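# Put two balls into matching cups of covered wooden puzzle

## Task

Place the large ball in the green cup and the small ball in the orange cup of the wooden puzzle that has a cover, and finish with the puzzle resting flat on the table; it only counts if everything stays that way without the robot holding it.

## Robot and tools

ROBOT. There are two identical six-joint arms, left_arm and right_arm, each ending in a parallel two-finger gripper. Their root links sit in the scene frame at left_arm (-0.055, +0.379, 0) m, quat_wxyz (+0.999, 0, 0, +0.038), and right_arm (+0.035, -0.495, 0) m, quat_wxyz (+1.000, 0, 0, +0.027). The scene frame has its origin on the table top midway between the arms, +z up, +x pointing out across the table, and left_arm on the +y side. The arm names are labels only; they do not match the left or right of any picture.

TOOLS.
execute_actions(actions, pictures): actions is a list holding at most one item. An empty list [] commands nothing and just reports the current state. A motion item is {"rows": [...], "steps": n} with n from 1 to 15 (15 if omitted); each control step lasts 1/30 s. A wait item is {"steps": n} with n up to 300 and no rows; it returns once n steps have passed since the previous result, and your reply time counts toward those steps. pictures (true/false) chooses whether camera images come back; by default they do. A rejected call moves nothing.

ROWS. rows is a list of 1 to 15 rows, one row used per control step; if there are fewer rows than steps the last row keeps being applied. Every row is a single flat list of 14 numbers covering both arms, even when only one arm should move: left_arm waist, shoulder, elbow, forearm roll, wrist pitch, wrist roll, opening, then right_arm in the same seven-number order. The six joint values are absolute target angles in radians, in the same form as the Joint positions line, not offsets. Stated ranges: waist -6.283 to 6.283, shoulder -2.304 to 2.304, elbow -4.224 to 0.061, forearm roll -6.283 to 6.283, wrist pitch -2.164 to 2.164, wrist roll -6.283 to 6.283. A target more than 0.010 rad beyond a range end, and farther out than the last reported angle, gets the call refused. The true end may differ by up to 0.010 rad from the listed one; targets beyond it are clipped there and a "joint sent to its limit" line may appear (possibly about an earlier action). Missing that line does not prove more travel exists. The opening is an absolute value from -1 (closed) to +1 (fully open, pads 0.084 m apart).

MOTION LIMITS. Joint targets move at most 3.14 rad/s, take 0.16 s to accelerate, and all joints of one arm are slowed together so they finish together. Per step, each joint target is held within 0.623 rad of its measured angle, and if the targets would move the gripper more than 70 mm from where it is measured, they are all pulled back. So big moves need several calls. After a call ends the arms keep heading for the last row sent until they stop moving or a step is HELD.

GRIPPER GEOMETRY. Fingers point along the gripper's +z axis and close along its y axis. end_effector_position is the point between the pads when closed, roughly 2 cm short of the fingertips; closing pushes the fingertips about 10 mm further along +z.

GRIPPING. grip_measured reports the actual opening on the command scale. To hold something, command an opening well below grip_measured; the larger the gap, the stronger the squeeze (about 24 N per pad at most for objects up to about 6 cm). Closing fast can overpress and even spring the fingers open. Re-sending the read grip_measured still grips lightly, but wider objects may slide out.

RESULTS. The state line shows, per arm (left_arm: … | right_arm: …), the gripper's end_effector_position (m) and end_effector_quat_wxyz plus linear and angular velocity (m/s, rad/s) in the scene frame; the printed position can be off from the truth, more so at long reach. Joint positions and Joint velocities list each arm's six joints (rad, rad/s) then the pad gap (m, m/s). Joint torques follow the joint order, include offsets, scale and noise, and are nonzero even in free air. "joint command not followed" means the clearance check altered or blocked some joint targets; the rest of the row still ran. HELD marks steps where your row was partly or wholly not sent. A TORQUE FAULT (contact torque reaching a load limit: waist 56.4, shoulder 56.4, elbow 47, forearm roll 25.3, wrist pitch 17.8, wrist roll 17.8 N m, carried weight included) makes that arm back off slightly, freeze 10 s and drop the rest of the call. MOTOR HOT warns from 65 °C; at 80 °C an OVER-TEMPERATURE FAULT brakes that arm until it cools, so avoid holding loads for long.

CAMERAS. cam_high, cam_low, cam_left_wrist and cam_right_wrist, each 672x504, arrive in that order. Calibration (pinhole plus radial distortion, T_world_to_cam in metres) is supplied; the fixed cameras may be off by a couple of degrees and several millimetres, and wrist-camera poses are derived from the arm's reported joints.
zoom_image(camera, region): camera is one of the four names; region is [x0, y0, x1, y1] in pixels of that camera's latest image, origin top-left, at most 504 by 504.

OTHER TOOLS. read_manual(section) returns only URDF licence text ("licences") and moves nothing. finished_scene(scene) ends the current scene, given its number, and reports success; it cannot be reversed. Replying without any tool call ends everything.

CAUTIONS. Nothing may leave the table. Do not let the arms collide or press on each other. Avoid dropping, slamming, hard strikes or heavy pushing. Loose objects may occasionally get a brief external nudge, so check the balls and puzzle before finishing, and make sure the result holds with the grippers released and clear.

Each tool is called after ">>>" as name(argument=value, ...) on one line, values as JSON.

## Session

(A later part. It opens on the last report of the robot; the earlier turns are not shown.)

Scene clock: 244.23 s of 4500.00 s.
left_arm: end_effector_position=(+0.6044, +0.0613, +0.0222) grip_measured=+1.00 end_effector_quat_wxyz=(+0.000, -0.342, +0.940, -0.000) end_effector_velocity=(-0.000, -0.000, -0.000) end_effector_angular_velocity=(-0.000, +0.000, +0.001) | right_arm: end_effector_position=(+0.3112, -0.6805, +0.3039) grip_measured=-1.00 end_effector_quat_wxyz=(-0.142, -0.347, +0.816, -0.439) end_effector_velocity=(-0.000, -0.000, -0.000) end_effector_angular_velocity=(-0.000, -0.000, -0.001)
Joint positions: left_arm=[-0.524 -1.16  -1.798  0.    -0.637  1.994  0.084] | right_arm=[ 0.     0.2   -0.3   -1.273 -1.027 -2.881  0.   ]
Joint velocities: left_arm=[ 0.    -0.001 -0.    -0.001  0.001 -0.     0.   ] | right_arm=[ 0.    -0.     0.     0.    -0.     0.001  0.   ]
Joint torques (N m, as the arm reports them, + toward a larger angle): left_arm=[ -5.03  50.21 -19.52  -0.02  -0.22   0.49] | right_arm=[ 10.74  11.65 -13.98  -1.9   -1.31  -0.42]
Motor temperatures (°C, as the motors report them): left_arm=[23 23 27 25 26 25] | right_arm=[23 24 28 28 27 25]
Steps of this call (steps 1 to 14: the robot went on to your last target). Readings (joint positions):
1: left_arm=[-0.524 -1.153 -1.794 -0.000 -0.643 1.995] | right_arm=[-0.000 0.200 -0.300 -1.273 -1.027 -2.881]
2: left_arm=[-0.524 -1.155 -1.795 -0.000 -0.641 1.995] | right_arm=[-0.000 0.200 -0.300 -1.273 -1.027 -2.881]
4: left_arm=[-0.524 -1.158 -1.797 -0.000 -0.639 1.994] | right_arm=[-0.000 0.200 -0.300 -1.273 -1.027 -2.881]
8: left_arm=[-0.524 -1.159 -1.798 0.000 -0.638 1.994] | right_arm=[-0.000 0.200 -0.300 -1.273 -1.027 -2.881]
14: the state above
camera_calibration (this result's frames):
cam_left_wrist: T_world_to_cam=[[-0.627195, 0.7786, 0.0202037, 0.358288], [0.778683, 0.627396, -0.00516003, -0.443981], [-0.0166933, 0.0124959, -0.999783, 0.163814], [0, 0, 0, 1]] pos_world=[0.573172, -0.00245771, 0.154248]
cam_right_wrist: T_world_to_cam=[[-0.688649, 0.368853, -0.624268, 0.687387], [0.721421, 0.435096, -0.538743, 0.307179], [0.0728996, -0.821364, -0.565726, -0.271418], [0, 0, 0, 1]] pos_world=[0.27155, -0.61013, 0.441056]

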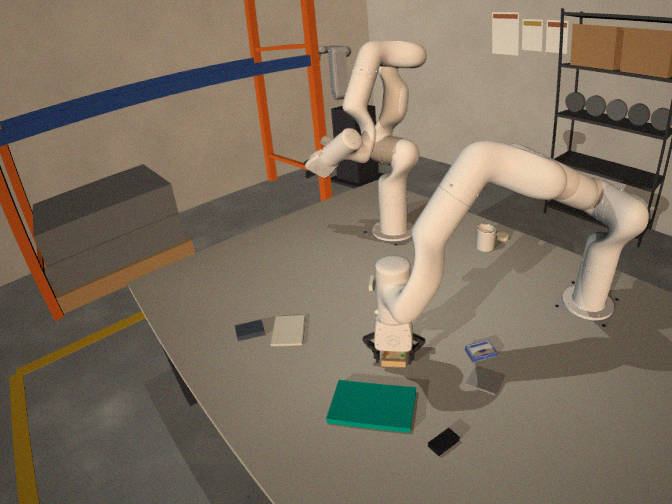

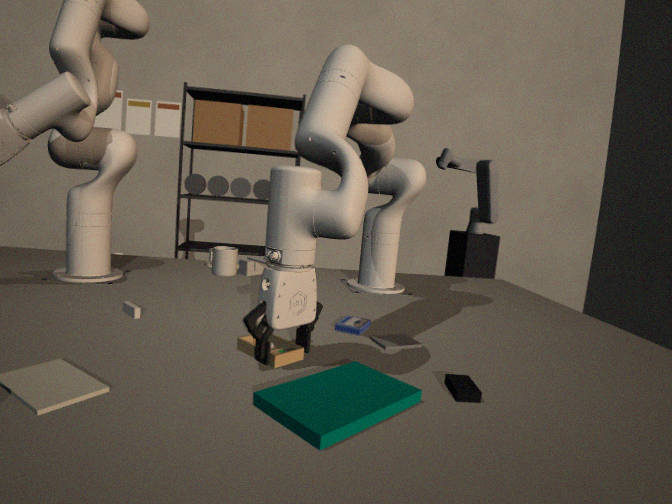

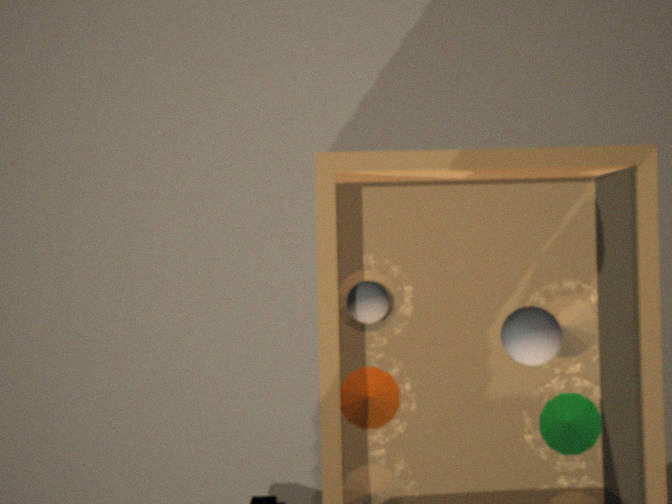

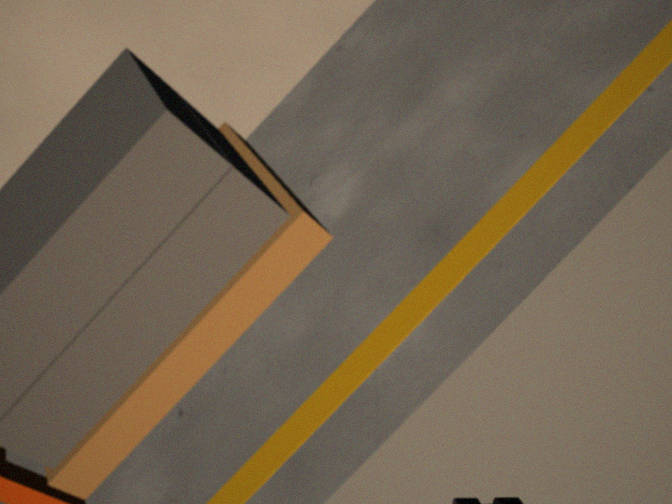

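>>> execute_actions(actions=[{"rows": [[-0.5239,-1.1603,-1.7976,0,-0.6373,1.9945,0.9,0,0.2,-0.3,-1.273,-1.027,-2.881,-1],[-0.5239,-1.1603,-1.7976,0,-0.6373,1.9945,0.82,0,0.2,-0.3,-1.273,-1.027,-2.881,-1],[-0.5239,-1.1603,-1.7976,0,-0.6373,1.9945,0.75,0,0.2,-0.3,-1.273,-1.027,-2.881,-1],[-0.5239,-1.1603,-1.7976,0,-0.6373,1.9945,0.7,0,0.2,-0.3,-1.273,-1.027,-2.881,-1],[-0.5239,-1.1603,-1.7976,0,-0.6373,1.9945,0.66,0,0.2,-0.3,-1.273,-1.027,-2.881,-1],[-0.5239,-1.1603,-1.7976,0,-0.6373,1.9945,0.63,0,0.2,-0.3,-1.273,-1.027,-2.881,-1],[-0.5239,-1.1603,-1.7976,0,-0.6373,1.9945,0.61,0,0.2,-0.3,-1.273,-1.027,-2.881,-1],[-0.5239,-1.1603,-1.7976,0,-0.6373,1.9945,0.59,0,0.2,-0.3,-1.273,-1.027,-2.881,-1],[-0.5239,-1.1603,-1.7976,0,-0.6373,1.9945,0.57,0,0.2,-0.3,-1.273,-1.027,-2.881,-1],[-0.5239,-1.1603,-1.7976,0,-0.6373,1.9945,0.55,0,0.2,-0.3,-1.273,-1.027,-2.881,-1],[-0.5239,-1.1603,-1.7976,0,-0.6373,1.9945,0.53,0,0.2,-0.3,-1.273,-1.027,-2.881,-1],[-0.5239,-1.1603,-1.7976,0,-0.6373,1.9945,0.51,0,0.2,-0.3,-1.273,-1.027,-2.881,-1],[-0.5239,-1.1603,-1.7976,0,-0.6373,1.9945,0.49,0,0.2,-0.3,-1.273,-1.027,-2.881,-1],[-0.5239,-1.1603,-1.7976,0,-0.6373,1.9945,0.46,0,0.2,-0.3,-1.273,-1.027,-2.881,-1],[-0.5239,-1.1603,-1.7976,0,-0.6373,1.9945,0.42,0,0.2,-0.3,-1.273,-1.027,-2.881,-1]], "steps": 15}], pictures=false)

>>> execute_actions(actions=[{"rows": [[-0.5239,-1.1603,-1.7976,0,-0.6373,1.9945,0.36,0,0.2,-0.3,-1.273,-1.027,-2.881,-1],[-0.5239,-1.1603,-1.7976,0,-0.6373,1.9945,0.3,0,0.2,-0.3,-1.273,-1.027,-2.881,-1],[-0.5239,-1.1603,-1.7976,0,-0.6373,1.9945,0.24,0,0.2,-0.3,-1.273,-1.027,-2.881,-1],[-0.5239,-1.1603,-1.7976,0,-0.6373,1.9945,0.18,0,0.2,-0.3,-1.273,-1.027,-2.881,-1],[-0.5239,-1.1603,-1.7976,0,-0.6373,1.9945,0.12,0,0.2,-0.3,-1.273,-1.027,-2.881,-1],[-0.5239,-1.1603,-1.7976,0,-0.6373,1.9945,0.06,0,0.2,-0.3,-1.273,-1.027,-2.881,-1],[-0.5239,-1.1603,-1.7976,0,-0.6373,1.9945,0,0,0.2,-0.3,-1.273,-1.027,-2.881,-1]], "steps": 12}])

Scene clock: 273.73 s of 4500.00 s.
left_arm: end_effector_position=(+0.6044, +0.0613, +0.0221) grip_measured=+0.56 end_effector_quat_wxyz=(+0.000, -0.342, +0.940, -0.000) end_effector_velocity=(+0.000, -0.000, +0.000) end_effector_angular_velocity=(-0.000, -0.000, +0.000) | right_arm: end_effector_position=(+0.3112, -0.6805, +0.3039) grip_measured=-1.00 end_effector_quat_wxyz=(-0.142, -0.347, +0.816, -0.439) end_effector_velocity=(-0.001, -0.000, -0.000) end_effector_angular_velocity=(-0.000, +0.000, -0.002)
Joint positions: left_arm=[-0.524 -1.16  -1.798  0.    -0.637  1.994  0.067] | right_arm=[-0.     0.2   -0.3   -1.273 -1.027 -2.881  0.   ]
Joint velocities: left_arm=[-0.  0.  0.  0. -0. -0.  0.] | right_arm=[-0.     0.     0.001  0.001 -0.001  0.002  0.   ]
Joint torques (N m, as the arm reports them, + toward a larger angle): left_arm=[ -4.28  49.4  -19.14  -0.03  -0.18   0.48] | right_arm=[  9.39  11.69 -14.33  -1.8   -1.35  -0.43]
Motor temperatures (°C, as the motors report them): left_arm=[23 23 27 25 26 25] | right_arm=[23 24 28 28 27 25]
Steps of this call (steps 1 to 30: the robot went on to your last target; steps 31 to 90: nothing new was sent; then 26.00 s passed at rest; steps 91 to 105: all 15 steps of this action). Readings (joint positions):
91: left_arm=[-0.524 -1.160 -1.798 -0.000 -0.637 1.995] | right_arm=[-0.000 0.200 -0.300 -1.273 -1.027 -2.881]
92: left_arm=[-0.524 -1.160 -1.798 0.000 -0.637 1.994] | right_arm=[-0.000 0.200 -0.300 -1.273 -1.027 -2.881]
94: left_arm=[-0.524 -1.160 -1.798 0.000 -0.637 1.994] | right_arm=[-0.000 0.200 -0.300 -1.273 -1.027 -2.881]
98: left_arm=[-0.524 -1.160 -1.798 -0.000 -0.637 1.994] | right_arm=[-0.000 0.200 -0.300 -1.273 -1.027 -2.881]
105: the state above

Scene clock: 274.13 s of 4500.00 s.
left_arm: end_effector_position=(+0.6044, +0.0613, +0.0221) grip_measured=+0.56 end_effector_quat_wxyz=(+0.000, -0.342, +0.940, -0.000) end_effector_velocity=(-0.000, +0.000, -0.001) end_effector_angular_velocity=(+0.000, +0.001, -0.000) | right_arm: end_effector_position=(+0.3112, -0.6805, +0.3039) grip_measured=-1.00 end_effector_quat_wxyz=(-0.142, -0.347, +0.816, -0.439) end_effector_velocity=(-0.000, +0.000, -0.001) end_effector_angular_velocity=(+0.001, +0.000, -0.000)
Joint positions: left_arm=[-0.524 -1.16  -1.798  0.    -0.637  1.994  0.067] | right_arm=[-0.     0.2   -0.3   -1.273 -1.027 -2.881  0.   ]
Joint velocities: left_arm=[-0.    -0.001  0.     0.     0.    -0.     0.   ] | right_arm=[-0.    -0.     0.001  0.     0.001  0.001  0.   ]
Joint torques (N m, as the arm reports them, + toward a larger angle): left_arm=[ -5.17  48.43 -18.59  -0.3   -0.24   0.5 ] | right_arm=[  8.84  10.82 -14.15  -1.69  -1.08  -0.42]
Motor temperatures (°C, as the motors report them): left_arm=[23 23 27 25 26 25] | right_arm=[23 24 28 28 27 25]
Steps of this call (steps 1 to 12: all 12 steps of this action). Readings (joint positions):
1: left_arm=[-0.524 -1.160 -1.798 0.000 -0.637 1.994] | right_arm=[-0.000 0.200 -0.300 -1.273 -1.027 -2.881]
2: left_arm=[-0.524 -1.160 -1.798 0.000 -0.637 1.994] | right_arm=[-0.000 0.200 -0.300 -1.273 -1.027 -2.881]
4: left_arm=[-0.524 -1.160 -1.798 0.000 -0.637 1.994] | right_arm=[-0.000 0.200 -0.300 -1.273 -1.027 -2.881]
8: left_arm=[-0.524 -1.160 -1.798 0.000 -0.637 1.994] | right_arm=[0.000 0.200 -0.300 -1.273 -1.027 -2.881]
12: the state above
camera_calibration (this result's frames):
cam_left_wrist: T_world_to_cam=[[-0.627194, 0.778601, 0.0202305, 0.358283], [0.778684, 0.627395, -0.00517238, -0.443979], [-0.0167197, 0.0125091, -0.999782, 0.163745], [0, 0, 0, 1]] pos_world=[0.57317, -0.0024575, 0.154164]
cam_right_wrist: T_world_to_cam=[[-0.688649, 0.368853, -0.624268, 0.687388], [0.721421, 0.435095, -0.538743, 0.307179], [0.0728996, -0.821365, -0.565726, -0.271418], [0, 0, 0, 1]] pos_world=[0.27155, -0.61013, 0.441056]

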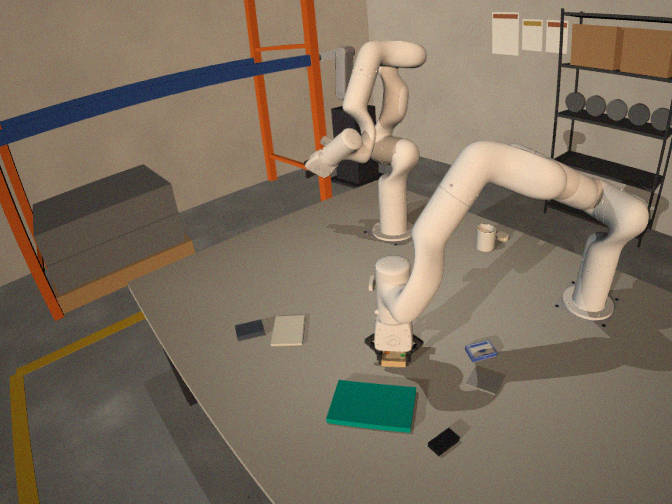

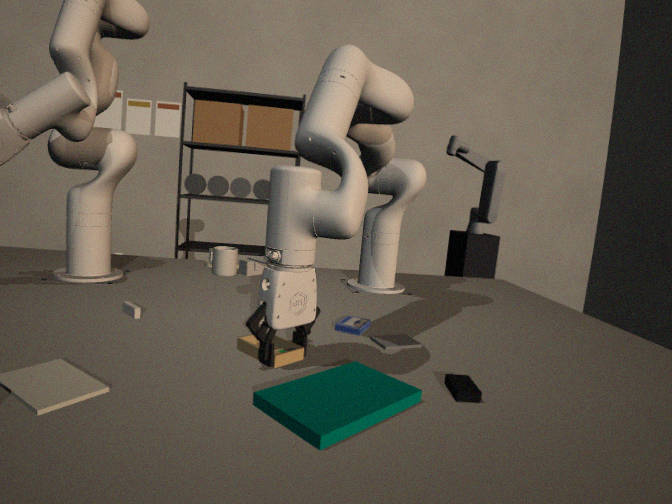

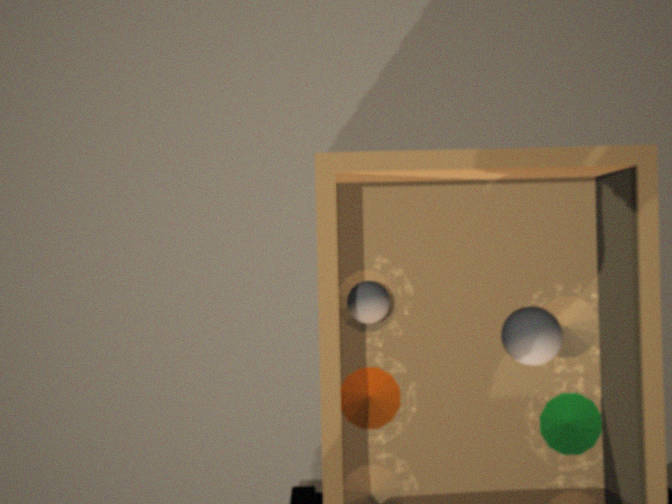

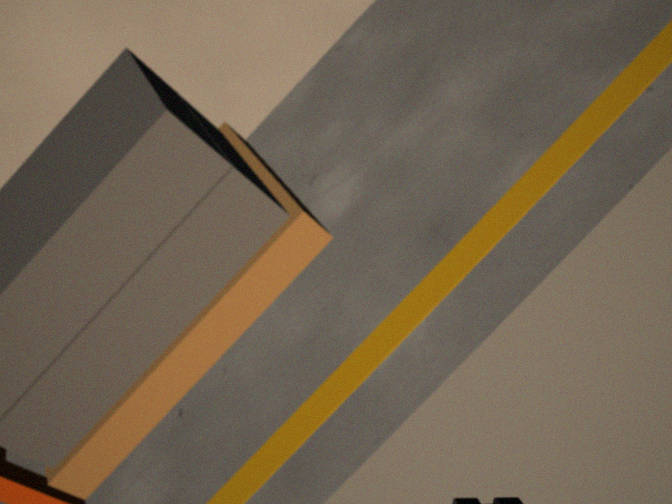

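>>> execute_actions(actions=[{"rows": [[-0.5239,-1.1597,-1.7973,0,-0.6378,1.9945,0,0,0.2,-0.3,-1.273,-1.027,-2.881,-1],[-0.5239,-1.1580,-1.7967,0,-0.6393,1.9945,0,0,0.2,-0.3,-1.273,-1.027,-2.881,-1],[-0.5239,-1.1554,-1.7957,0,-0.6415,1.9945,0,0,0.2,-0.3,-1.273,-1.027,-2.881,-1],[-0.5239,-1.1519,-1.7944,0,-0.6443,1.9945,0,0,0.2,-0.3,-1.273,-1.027,-2.881,-1],[-0.5239,-1.1476,-1.7929,0,-0.6476,1.9945,0,0,0.2,-0.3,-1.273,-1.027,-2.881,-1],[-0.5239,-1.1428,-1.7912,0,-0.6510,1.9945,0,0,0.2,-0.3,-1.273,-1.027,-2.881,-1],[-0.5239,-1.1376,-1.7893,0,-0.6547,1.9945,0,0,0.2,-0.3,-1.273,-1.027,-2.881,-1],[-0.5239,-1.1320,-1.7875,0,-0.6585,1.9945,0,0,0.2,-0.3,-1.273,-1.027,-2.881,-1],[-0.5239,-1.1262,-1.7856,0,-0.6624,1.9945,0,0,0.2,-0.3,-1.273,-1.027,-2.881,-1],[-0.5239,-1.1204,-1.7838,0,-0.6664,1.9945,0,0,0.2,-0.3,-1.273,-1.027,-2.881,-1],[-0.5239,-1.1146,-1.7821,0,-0.6705,1.9945,0,0,0.2,-0.3,-1.273,-1.027,-2.881,-1],[-0.5239,-1.1090,-1.7805,0,-0.6745,1.9945,0,0,0.2,-0.3,-1.273,-1.027,-2.881,-1],[-0.5239,-1.1036,-1.7791,0,-0.6785,1.9945,0,0,0.2,-0.3,-1.273,-1.027,-2.881,-1],[-0.5239,-1.0986,-1.7778,0,-0.6822,1.9945,0,0,0.2,-0.3,-1.273,-1.027,-2.881,-1],[-0.5239,-1.0941,-1.7767,0,-0.6855,1.9945,0,0,0.2,-0.3,-1.273,-1.027,-2.881,-1]], "steps": 15}], pictures=false)

>>> execute_actions(actions=[{"rows": [[-0.5239,-1.0902,-1.7757,0,-0.6885,1.9945,0,0,0.2,-0.3,-1.273,-1.027,-2.881,-1],[-0.5239,-1.0870,-1.7750,0,-0.6910,1.9945,0,0,0.2,-0.3,-1.273,-1.027,-2.881,-1],[-0.5239,-1.0846,-1.7745,0,-0.6927,1.9945,0,0,0.2,-0.3,-1.273,-1.027,-2.881,-1],[-0.5239,-1.0830,-1.7741,0,-0.6935,1.9945,0,0,0.2,-0.3,-1.273,-1.027,-2.881,-1],[-0.5239,-1.0825,-1.7740,0,-0.6935,1.9945,0,0,0.2,-0.3,-1.273,-1.027,-2.881,-1]], "steps": 15}])

Scene clock: 394.63 s of 4500.00 s.
left_arm: end_effector_position=(+0.6038, +0.0616, +0.0512) grip_measured=+0.56 end_effector_quat_wxyz=(-0.001, -0.342, +0.940, +0.001) end_effector_velocity=(+0.001, -0.000, +0.099) end_effector_angular_velocity=(-0.001, -0.003, +0.000) | right_arm: end_effector_position=(+0.3112, -0.6805, +0.3039) grip_measured=-1.00 end_effector_quat_wxyz=(-0.142, -0.347, +0.816, -0.439) end_effector_velocity=(-0.000, -0.000, +0.000) end_effector_angular_velocity=(-0.001, -0.001, -0.001)
Joint positions: left_arm=[-0.524 -1.112 -1.782  0.    -0.672  1.995  0.067] | right_arm=[ 0.     0.2   -0.3   -1.273 -1.027 -2.881  0.   ]
Joint velocities: left_arm=[-0.     0.158  0.043  0.    -0.113 -0.001 -0.   ] | right_arm=[ 0.    -0.    -0.001  0.    -0.002  0.001  0.   ]
Joint torques (N m, as the arm reports them, + toward a larger angle): left_arm=[ -4.6   49.8  -19.84  -0.13  -0.1    0.44] | right_arm=[  9.96  10.2  -14.44  -1.58  -1.27  -0.5 ]
Motor temperatures (°C, as the motors report them): left_arm=[23 23 27 25 26 25] | right_arm=[23 24 28 28 27 25]
Steps of this call (steps 1 to 15: the robot went on to your last target; steps 16 to 90: nothing new was sent; then 117.00 s passed at rest; steps 91 to 105: all 15 steps of this action). Readings (joint positions):
91: left_arm=[-0.524 -1.160 -1.798 -0.000 -0.637 1.995] | right_arm=[0.000 0.200 -0.300 -1.273 -1.027 -2.881]
92: left_arm=[-0.524 -1.160 -1.797 -0.000 -0.637 1.994] | right_arm=[-0.000 0.200 -0.300 -1.273 -1.027 -2.881]
94: left_arm=[-0.524 -1.159 -1.796 -0.000 -0.639 1.994] | right_arm=[-0.000 0.200 -0.300 -1.273 -1.027 -2.881]
98: left_arm=[-0.524 -1.148 -1.792 -0.000 -0.647 1.995] | right_arm=[-0.000 0.200 -0.300 -1.273 -1.027 -2.881]
105: the state above

Scene clock: 395.13 s of 4500.00 s.
left_arm: end_effector_position=(+0.6038, +0.0616, +0.0696) grip_measured=+0.56 end_effector_quat_wxyz=(-0.001, -0.342, +0.940, +0.001) end_effector_velocity=(+0.001, -0.000, +0.003) end_effector_angular_velocity=(-0.001, -0.002, -0.001) | right_arm: end_effector_position=(+0.3112, -0.6805, +0.3039) grip_measured=-1.00 end_effector_quat_wxyz=(-0.142, -0.347, +0.816, -0.439) end_effector_velocity=(+0.001, -0.000, +0.000) end_effector_angular_velocity=(-0.000, -0.001, +0.001)
Joint positions: left_arm=[-0.524 -1.083 -1.774 -0.    -0.693  1.995  0.067] | right_arm=[-0.     0.2   -0.3   -1.273 -1.027 -2.881  0.   ]
Joint velocities: left_arm=[-0.     0.004  0.     0.    -0.002  0.    -0.   ] | right_arm=[-0.    -0.    -0.001 -0.001  0.     0.001  0.   ]
Joint torques (N m, as the arm reports them, + toward a larger angle): left_arm=[ -4.61  49.53 -19.9   -0.16  -0.26   0.52] | right_arm=[  9.18   9.91 -14.58  -2.08  -1.26  -0.43]
Motor temperatures (°C, as the motors report them): left_arm=[23 23 27 25 26 25] | right_arm=[23 24 28 28 27 25]
Steps of this call (steps 1 to 15: all 15 steps of this action). Readings (joint positions):
1: left_arm=[-0.524 -1.107 -1.780 0.000 -0.676 1.994] | right_arm=[0.000 0.200 -0.300 -1.273 -1.027 -2.881]
2: left_arm=[-0.524 -1.102 -1.779 0.000 -0.679 1.994] | right_arm=[-0.000 0.200 -0.300 -1.273 -1.027 -2.881]
4: left_arm=[-0.524 -1.094 -1.777 0.000 -0.685 1.995] | right_arm=[0.000 0.200 -0.300 -1.273 -1.027 -2.881]
8: left_arm=[-0.524 -1.085 -1.775 0.000 -0.691 1.994] | right_arm=[-0.000 0.200 -0.300 -1.273 -1.027 -2.881]
15: the state above
camera_calibration (this result's frames):
cam_left_wrist: T_world_to_cam=[[-0.62715, 0.778575, 0.0224428, 0.356535], [0.778669, 0.627404, -0.00622932, -0.443361], [-0.0189307, 0.0135688, -0.999729, 0.212498], [0, 0, 0, 1]] pos_world=[0.572855, -0.00230583, 0.201677]
cam_right_wrist: T_world_to_cam=[[-0.688649, 0.368853, -0.624268, 0.687387], [0.721421, 0.435095, -0.538743, 0.307179], [0.0728995, -0.821365, -0.565726, -0.271418], [0, 0, 0, 1]] pos_world=[0.27155, -0.61013, 0.441056]

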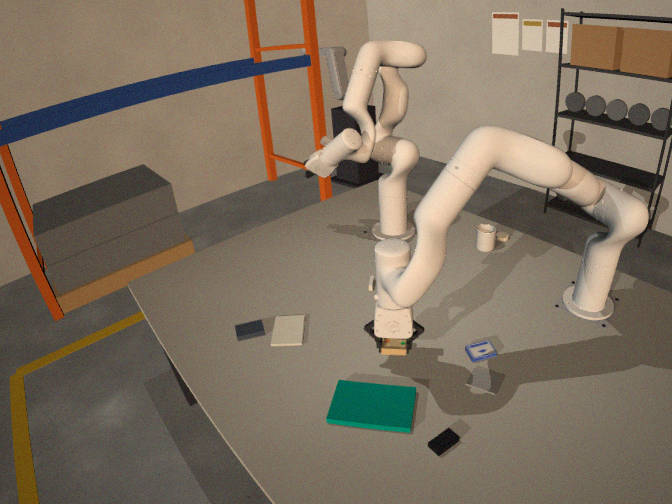

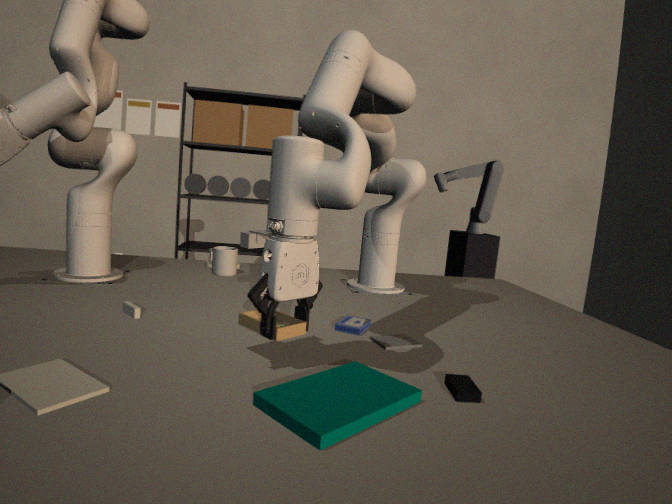

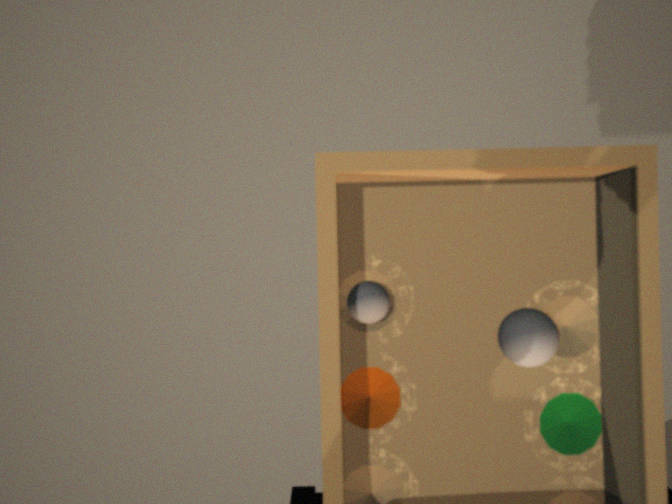

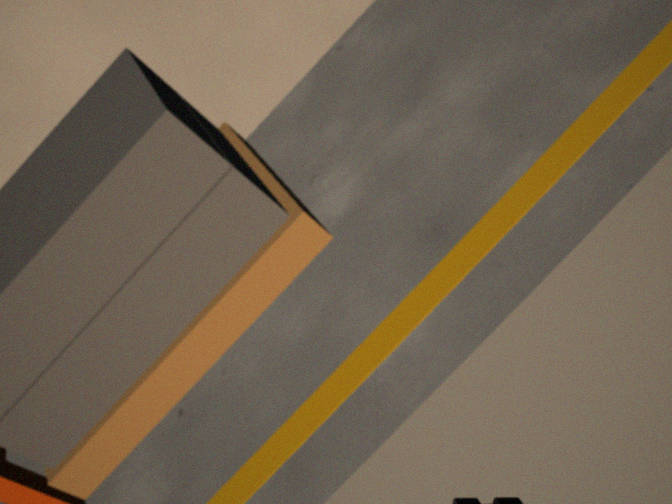

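>>> execute_actions(actions=[])

Scene clock: 397.00 s of 4500.00 s.
left_arm: end_effector_position=(+0.6039, +0.0615, +0.0700) grip_measured=+0.56 end_effector_quat_wxyz=(-0.001, -0.342, +0.940, +0.001) end_effector_velocity=(+0.000, -0.000, +0.001) end_effector_angular_velocity=(-0.000, -0.001, -0.000) | right_arm: end_effector_position=(+0.3112, -0.6805, +0.3039) grip_measured=-1.00 end_effector_quat_wxyz=(-0.142, -0.347, +0.816, -0.439) end_effector_velocity=(+0.000, +0.000, -0.000) end_effector_angular_velocity=(-0.000, +0.000, +0.000)
Joint positions: left_arm=[-0.524 -1.082 -1.774  0.    -0.693  1.994  0.067] | right_arm=[ 0.     0.2   -0.3   -1.273 -1.027 -2.881  0.   ]
Joint velocities: left_arm=[-0.     0.001 -0.    -0.     0.     0.    -0.   ] | right_arm=[ 0. -0.  0. -0.  0. -0.  0.]
Joint torques (N m, as the arm reports them, + toward a larger angle): left_arm=[ -4.45  50.07 -19.86  -0.04  -0.29   0.48] | right_arm=[  9.28  12.22 -14.28  -1.68  -1.21  -0.44]
Motor temperatures (°C, as the motors report them): left_arm=[23 23 27 25 26 25] | right_arm=[23 24 28 28 27 25]
Steps of this call (steps 1 to 15: the robot went on to your last target; steps 16 to 56: nothing new was sent). Readings (joint positions):
1: left_arm=[-0.524 -1.083 -1.774 -0.000 -0.693 1.994] | right_arm=[-0.000 0.200 -0.300 -1.273 -1.027 -2.881]
2: left_arm=[-0.524 -1.083 -1.774 -0.000 -0.693 1.994] | right_arm=[0.000 0.200 -0.300 -1.273 -1.027 -2.881]
4: left_arm=[-0.524 -1.083 -1.774 -0.000 -0.693 1.994] | right_arm=[-0.000 0.200 -0.300 -1.273 -1.027 -2.881]
8: left_arm=[-0.524 -1.083 -1.774 -0.000 -0.693 1.994] | right_arm=[0.000 0.200 -0.300 -1.273 -1.027 -2.881]
56: the state above
All arms were judged still, so your last target was given up. Only a new action makes them travel on or press farther. Fingers that are still opening or closing keep moving.
camera_calibration (this result's frames):
cam_left_wrist: T_world_to_cam=[[-0.627154, 0.77858, 0.0221598, 0.356647], [0.778672, 0.627402, -0.00609235, -0.443417], [-0.0186465, 0.0134344, -0.999736, 0.212698], [0, 0, 0, 1]] pos_world=[0.572915, -0.00233451, 0.202037]
cam_right_wrist: T_world_to_cam=[[-0.688649, 0.368853, -0.624268, 0.687387], [0.721421, 0.435096, -0.538743, 0.307179], [0.0728996, -0.821364, -0.565726, -0.271418], [0, 0, 0, 1]] pos_world=[0.27155, -0.61013, 0.441056]

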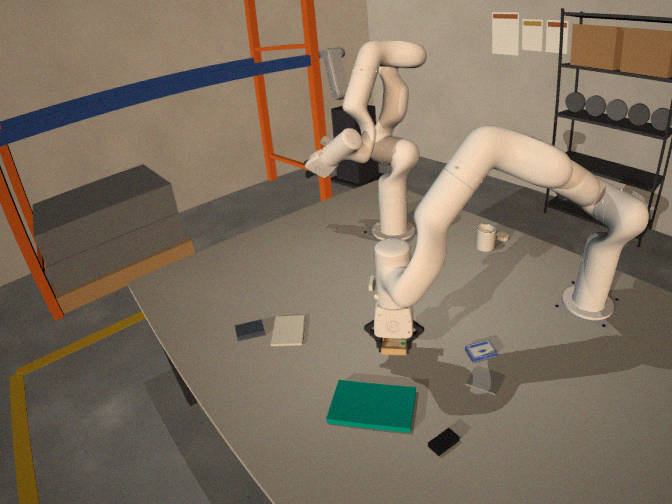

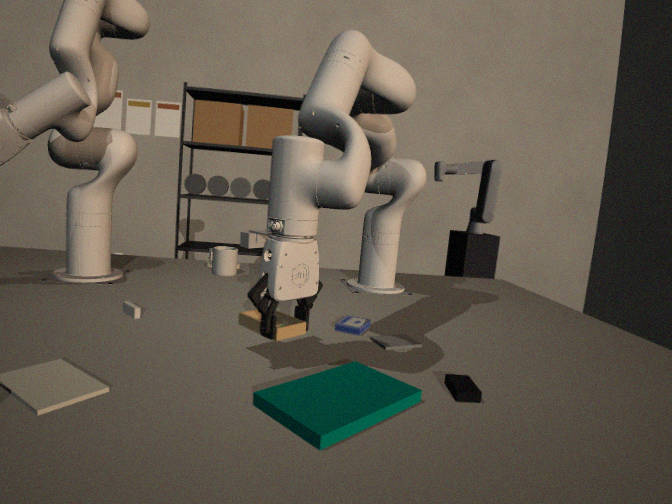

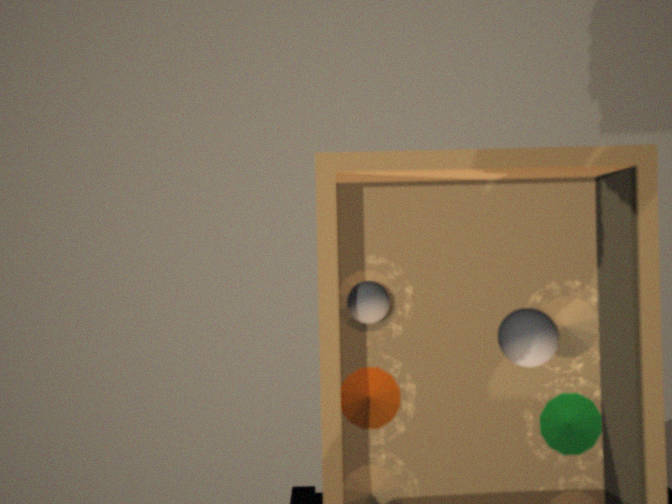

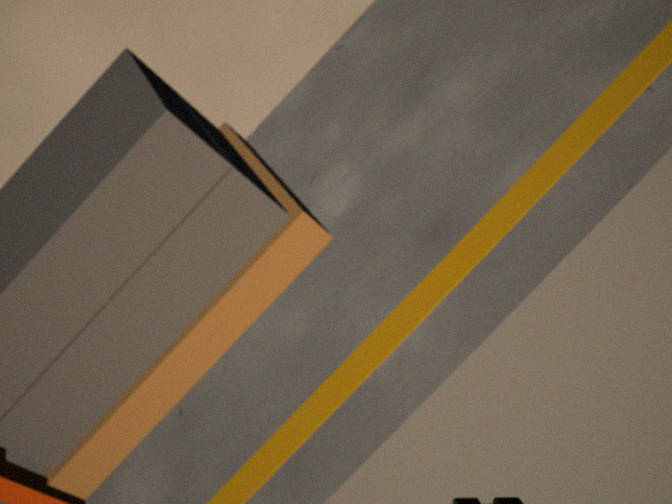

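>>> execute_actions(actions=[{"rows": [[-0.5239,-1.0825,-1.7740,-0.0422,-0.7043,2.0270,0,0,0.2,-0.3,-1.273,-1.027,-2.881,-1],[-0.5239,-1.0825,-1.7740,-0.0751,-0.7152,2.0523,0,0,0.2,-0.3,-1.273,-1.027,-2.881,-1],[-0.5239,-1.0825,-1.7740,-0.0751,-0.7152,2.0523,0,0,0.2,-0.3,-1.273,-1.027,-2.881,-1],[-0.5239,-1.0825,-1.7740,-0.0751,-0.7152,2.0523,0,0,0.2,-0.3,-1.273,-1.027,-2.881,-1],[-0.5239,-1.0825,-1.7740,-0.0751,-0.7152,2.0523,0,0,0.2,-0.3,-1.273,-1.027,-2.881,-1],[-0.5239,-1.0825,-1.7740,-0.0751,-0.7152,2.0523,0,0,0.2,-0.3,-1.273,-1.027,-2.881,-1],[-0.5239,-1.0825,-1.7740,-0.0751,-0.7152,2.0523,0,0,0.2,-0.3,-1.273,-1.027,-2.881,-1],[-0.5239,-1.0825,-1.7740,-0.0629,-0.7110,2.0429,0,0,0.2,-0.3,-1.273,-1.027,-2.881,-1],[-0.5239,-1.0825,-1.7740,0,-0.6915,1.9945,0,0,0.2,-0.3,-1.273,-1.027,-2.881,-1],[-0.5239,-1.0825,-1.7740,0.0643,-0.6744,1.9450,0,0,0.2,-0.3,-1.273,-1.027,-2.881,-1]], "steps": 15}], pictures=false)

>>> execute_actions(actions=[{"rows": [[-0.5239,-1.0825,-1.7740,0.0289,-0.6835,1.9723,0,0,0.2,-0.3,-1.273,-1.027,-2.881,-1],[-0.5239,-1.0825,-1.7740,0,-0.6915,1.9945,0,0,0.2,-0.3,-1.273,-1.027,-2.881,-1]], "steps": 15}])

Scene clock: 427.60 s of 4500.00 s.
left_arm: end_effector_position=(+0.6091, +0.0656, +0.0702) grip_measured=+0.56 end_effector_quat_wxyz=(+0.012, -0.342, +0.940, +0.005) end_effector_velocity=(+0.040, +0.031, +0.002) end_effector_angular_velocity=(+0.126, -0.163, -0.000) | right_arm: end_effector_position=(+0.3112, -0.6805, +0.3039) grip_measured=-1.00 end_effector_quat_wxyz=(-0.142, -0.347, +0.816, -0.439) end_effector_velocity=(-0.000, -0.000, -0.000) end_effector_angular_velocity=(-0.001, -0.000, -0.001)
Joint positions: left_arm=[-0.524 -1.082 -1.774  0.038 -0.682  1.966  0.067] | right_arm=[ 0.     0.2   -0.3   -1.273 -1.027 -2.881  0.   ]
Joint velocities: left_arm=[-0.     0.001 -0.001  0.296  0.085 -0.23   0.   ] | right_arm=[-0.    -0.     0.001  0.    -0.001  0.001  0.   ]
Joint torques (N m, as the arm reports them, + toward a larger angle): left_arm=[ -5.06  50.19 -19.91  -2.79  -0.42   0.55] | right_arm=[  9.48  10.87 -14.27  -1.7   -1.3   -0.52]
Motor temperatures (°C, as the motors report them): left_arm=[23 23 27 25 26 25] | right_arm=[23 24 28 28 27 25]
Steps of this call (steps 1 to 90: nothing new was sent; then 27.10 s passed at rest; steps 91 to 105: all 15 steps of this action). Readings (joint positions):
91: left_arm=[-0.524 -1.083 -1.774 -0.000 -0.694 1.995] | right_arm=[-0.000 0.200 -0.300 -1.273 -1.027 -2.881]
92: left_arm=[-0.524 -1.082 -1.774 -0.005 -0.695 1.999] | right_arm=[-0.000 0.200 -0.300 -1.273 -1.027 -2.881]
94: left_arm=[-0.524 -1.082 -1.774 -0.033 -0.703 2.020] | right_arm=[-0.000 0.200 -0.300 -1.273 -1.027 -2.881]
98: left_arm=[-0.524 -1.083 -1.774 -0.065 -0.712 2.044] | right_arm=[-0.000 0.200 -0.300 -1.273 -1.027 -2.881]
105: the state above

Scene clock: 428.10 s of 4500.00 s.
left_arm: end_effector_position=(+0.6044, +0.0614, +0.0700) grip_measured=+0.56 end_effector_quat_wxyz=(+0.000, -0.342, +0.940, +0.000) end_effector_velocity=(-0.001, -0.001, -0.000) end_effector_angular_velocity=(-0.003, +0.003, +0.001) | right_arm: end_effector_position=(+0.3112, -0.6805, +0.3039) grip_measured=-1.00 end_effector_quat_wxyz=(-0.142, -0.347, +0.816, -0.439) end_effector_velocity=(-0.000, -0.000, +0.000) end_effector_angular_velocity=(-0.001, +0.000, -0.000)
Joint positions: left_arm=[-0.524 -1.082 -1.774  0.001 -0.691  1.994  0.067] | right_arm=[ 0.     0.2   -0.3   -1.273 -1.027 -2.881  0.   ]
Joint velocities: left_arm=[ 0.    -0.    -0.    -0.006 -0.002  0.004  0.   ] | right_arm=[ 0.    -0.    -0.     0.    -0.001 -0.     0.   ]
Joint torques (N m, as the arm reports them, + toward a larger angle): left_arm=[ -4.65  49.71 -20.27   0.03  -0.26   0.46] | right_arm=[ 10.05  11.18 -14.35  -1.53  -1.34  -0.51]
Motor temperatures (°C, as the motors report them): left_arm=[23 23 27 25 26 25] | right_arm=[23 24 28 28 27 25]
Steps of this call (steps 1 to 15: all 15 steps of this action). Readings (joint positions):
1: left_arm=[-0.524 -1.082 -1.774 0.045 -0.680 1.960] | right_arm=[-0.000 0.200 -0.300 -1.273 -1.027 -2.881]
2: left_arm=[-0.524 -1.082 -1.774 0.047 -0.680 1.960] | right_arm=[-0.000 0.200 -0.300 -1.273 -1.027 -2.881]
4: left_arm=[-0.524 -1.082 -1.774 0.029 -0.684 1.973] | right_arm=[0.000 0.200 -0.300 -1.273 -1.027 -2.881]
8: left_arm=[-0.524 -1.083 -1.774 0.006 -0.690 1.989] | right_arm=[-0.000 0.200 -0.300 -1.273 -1.027 -2.881]
15: the state above
camera_calibration (this result's frames):
cam_left_wrist: T_world_to_cam=[[-0.627198, 0.778594, 0.020372, 0.357234], [0.778684, 0.627397, -0.00482449, -0.443825], [-0.0165377, 0.0128375, -0.999781, 0.211477], [0, 0, 0, 1]] pos_world=[0.573153, -0.00240072, 0.202012]
cam_right_wrist: T_world_to_cam=[[-0.688649, 0.368853, -0.624268, 0.687387], [0.721421, 0.435096, -0.538743, 0.307179], [0.0728995, -0.821365, -0.565726, -0.271418], [0, 0, 0, 1]] pos_world=[0.27155, -0.61013, 0.441056]

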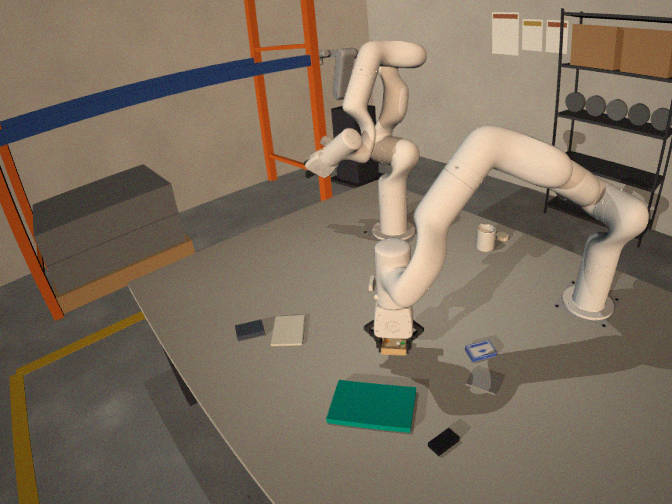

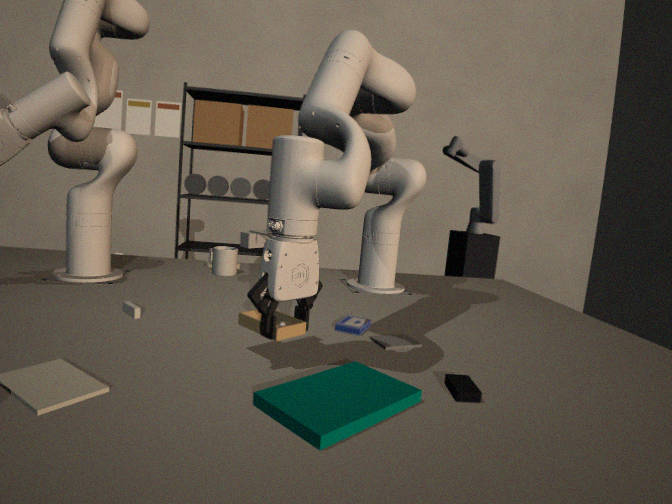

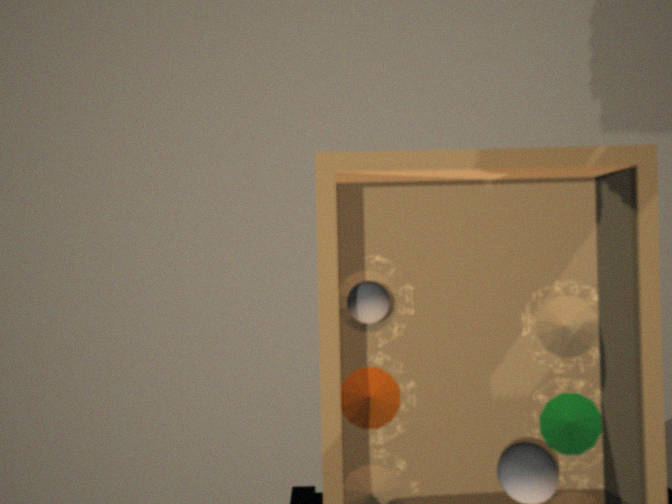

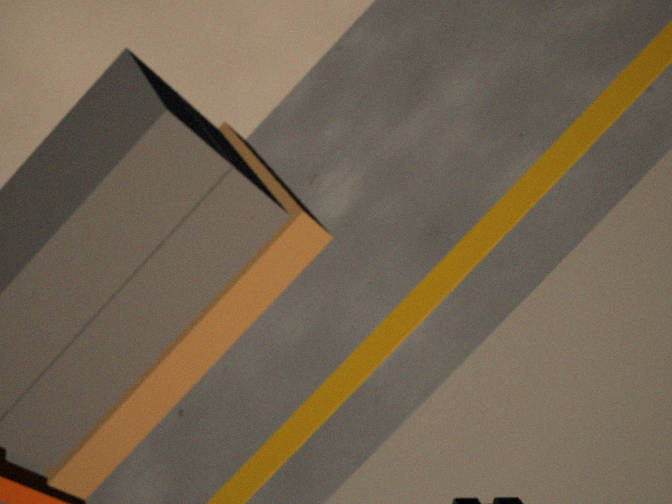

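>>> execute_actions(actions=[])

Scene clock: 430.10 s of 4500.00 s.
left_arm: end_effector_position=(+0.6043, +0.0613, +0.0700) grip_measured=+0.56 end_effector_quat_wxyz=(-0.000, -0.342, +0.940, -0.000) end_effector_velocity=(+0.000, +0.000, +0.000) end_effector_angular_velocity=(+0.000, -0.000, -0.000) | right_arm: end_effector_position=(+0.3112, -0.6805, +0.3039) grip_measured=-1.00 end_effector_quat_wxyz=(-0.142, -0.347, +0.816, -0.439) end_effector_velocity=(-0.001, -0.000, -0.001) end_effector_angular_velocity=(-0.000, +0.001, +0.001)
Joint positions: left_arm=[-0.524 -1.082 -1.774  0.    -0.692  1.994  0.067] | right_arm=[ 0.     0.2   -0.3   -1.273 -1.027 -2.881  0.   ]
Joint velocities: left_arm=[-0.  0.  0.  0.  0.  0. -0.] | right_arm=[ 0.     0.     0.002 -0.001  0.     0.001  0.   ]
Joint torques (N m, as the arm reports them, + toward a larger angle): left_arm=[ -5.27  49.6  -20.22  -0.17  -0.24   0.45] | right_arm=[ 10.19  10.42 -14.4   -1.77  -1.2   -0.52]
Motor temperatures (°C, as the motors report them): left_arm=[23 23 27 25 26 25] | right_arm=[23 24 28 28 27 25]
Steps of this call (steps 1 to 15: the robot went on to your last target; steps 16 to 60: nothing new was sent). Readings (joint positions):
1: left_arm=[-0.524 -1.082 -1.774 0.000 -0.691 1.994] | right_arm=[-0.000 0.200 -0.300 -1.273 -1.027 -2.881]
2: left_arm=[-0.524 -1.082 -1.774 0.000 -0.691 1.994] | right_arm=[-0.000 0.200 -0.300 -1.273 -1.027 -2.881]
4: left_arm=[-0.524 -1.082 -1.774 0.000 -0.691 1.994] | right_arm=[0.000 0.200 -0.300 -1.273 -1.027 -2.881]
8: left_arm=[-0.524 -1.082 -1.774 0.000 -0.691 1.994] | right_arm=[-0.000 0.200 -0.300 -1.273 -1.027 -2.881]
60: the state above
All arms were judged still, so your last target was given up. Only a new action makes them travel on or press farther. Fingers that are still opening or closing keep moving.
camera_calibration (this result's frames):
cam_left_wrist: T_world_to_cam=[[-0.627193, 0.778598, 0.0203544, 0.357236], [0.778682, 0.627397, -0.00523311, -0.443693], [-0.0168448, 0.0125674, -0.999779, 0.211676], [0, 0, 0, 1]] pos_world=[0.573118, -0.00243203, 0.202036]
cam_right_wrist: T_world_to_cam=[[-0.688649, 0.368853, -0.624268, 0.687387], [0.721421, 0.435096, -0.538743, 0.307179], [0.0728996, -0.821364, -0.565726, -0.271418], [0, 0, 0, 1]] pos_world=[0.27155, -0.61013, 0.441056]

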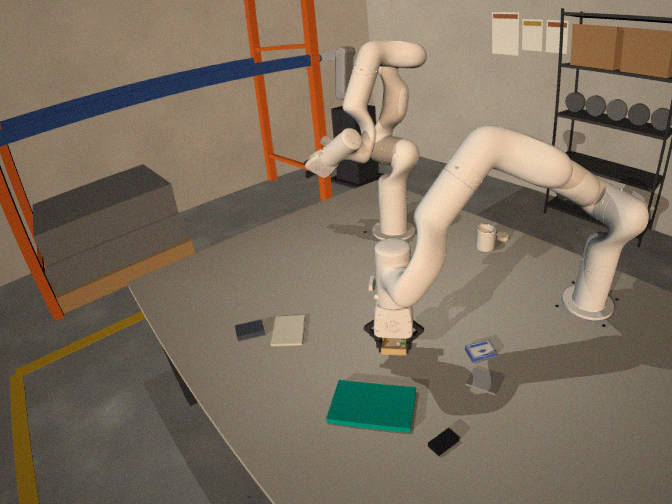

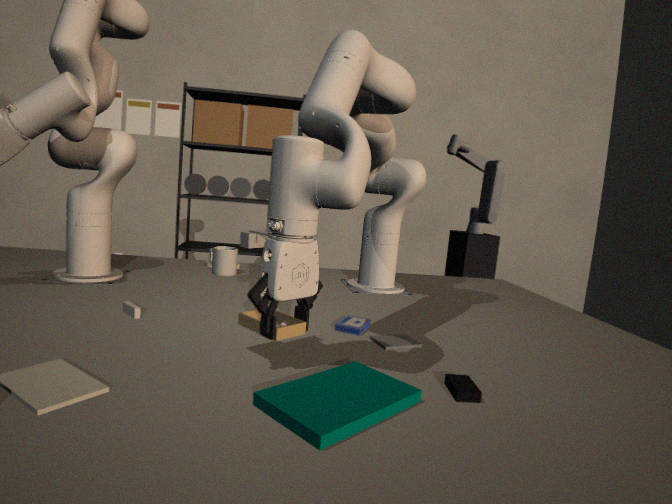

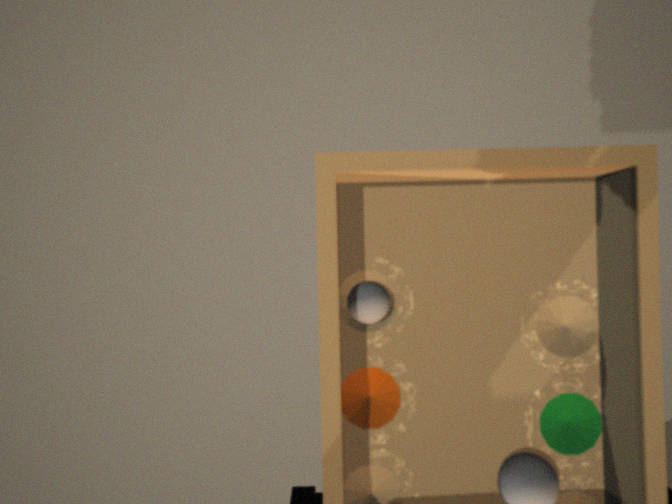

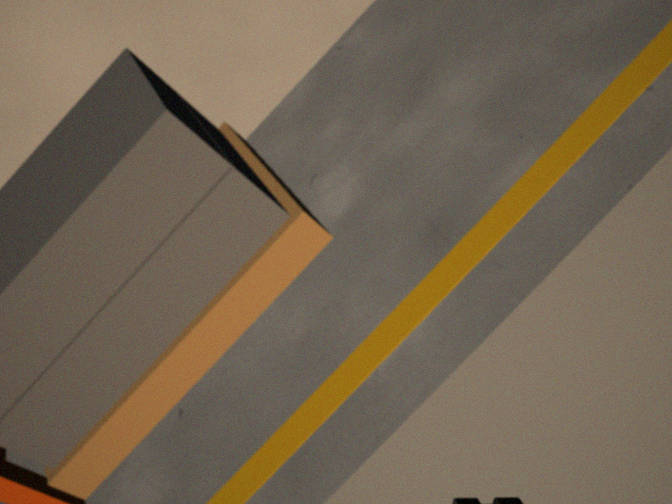

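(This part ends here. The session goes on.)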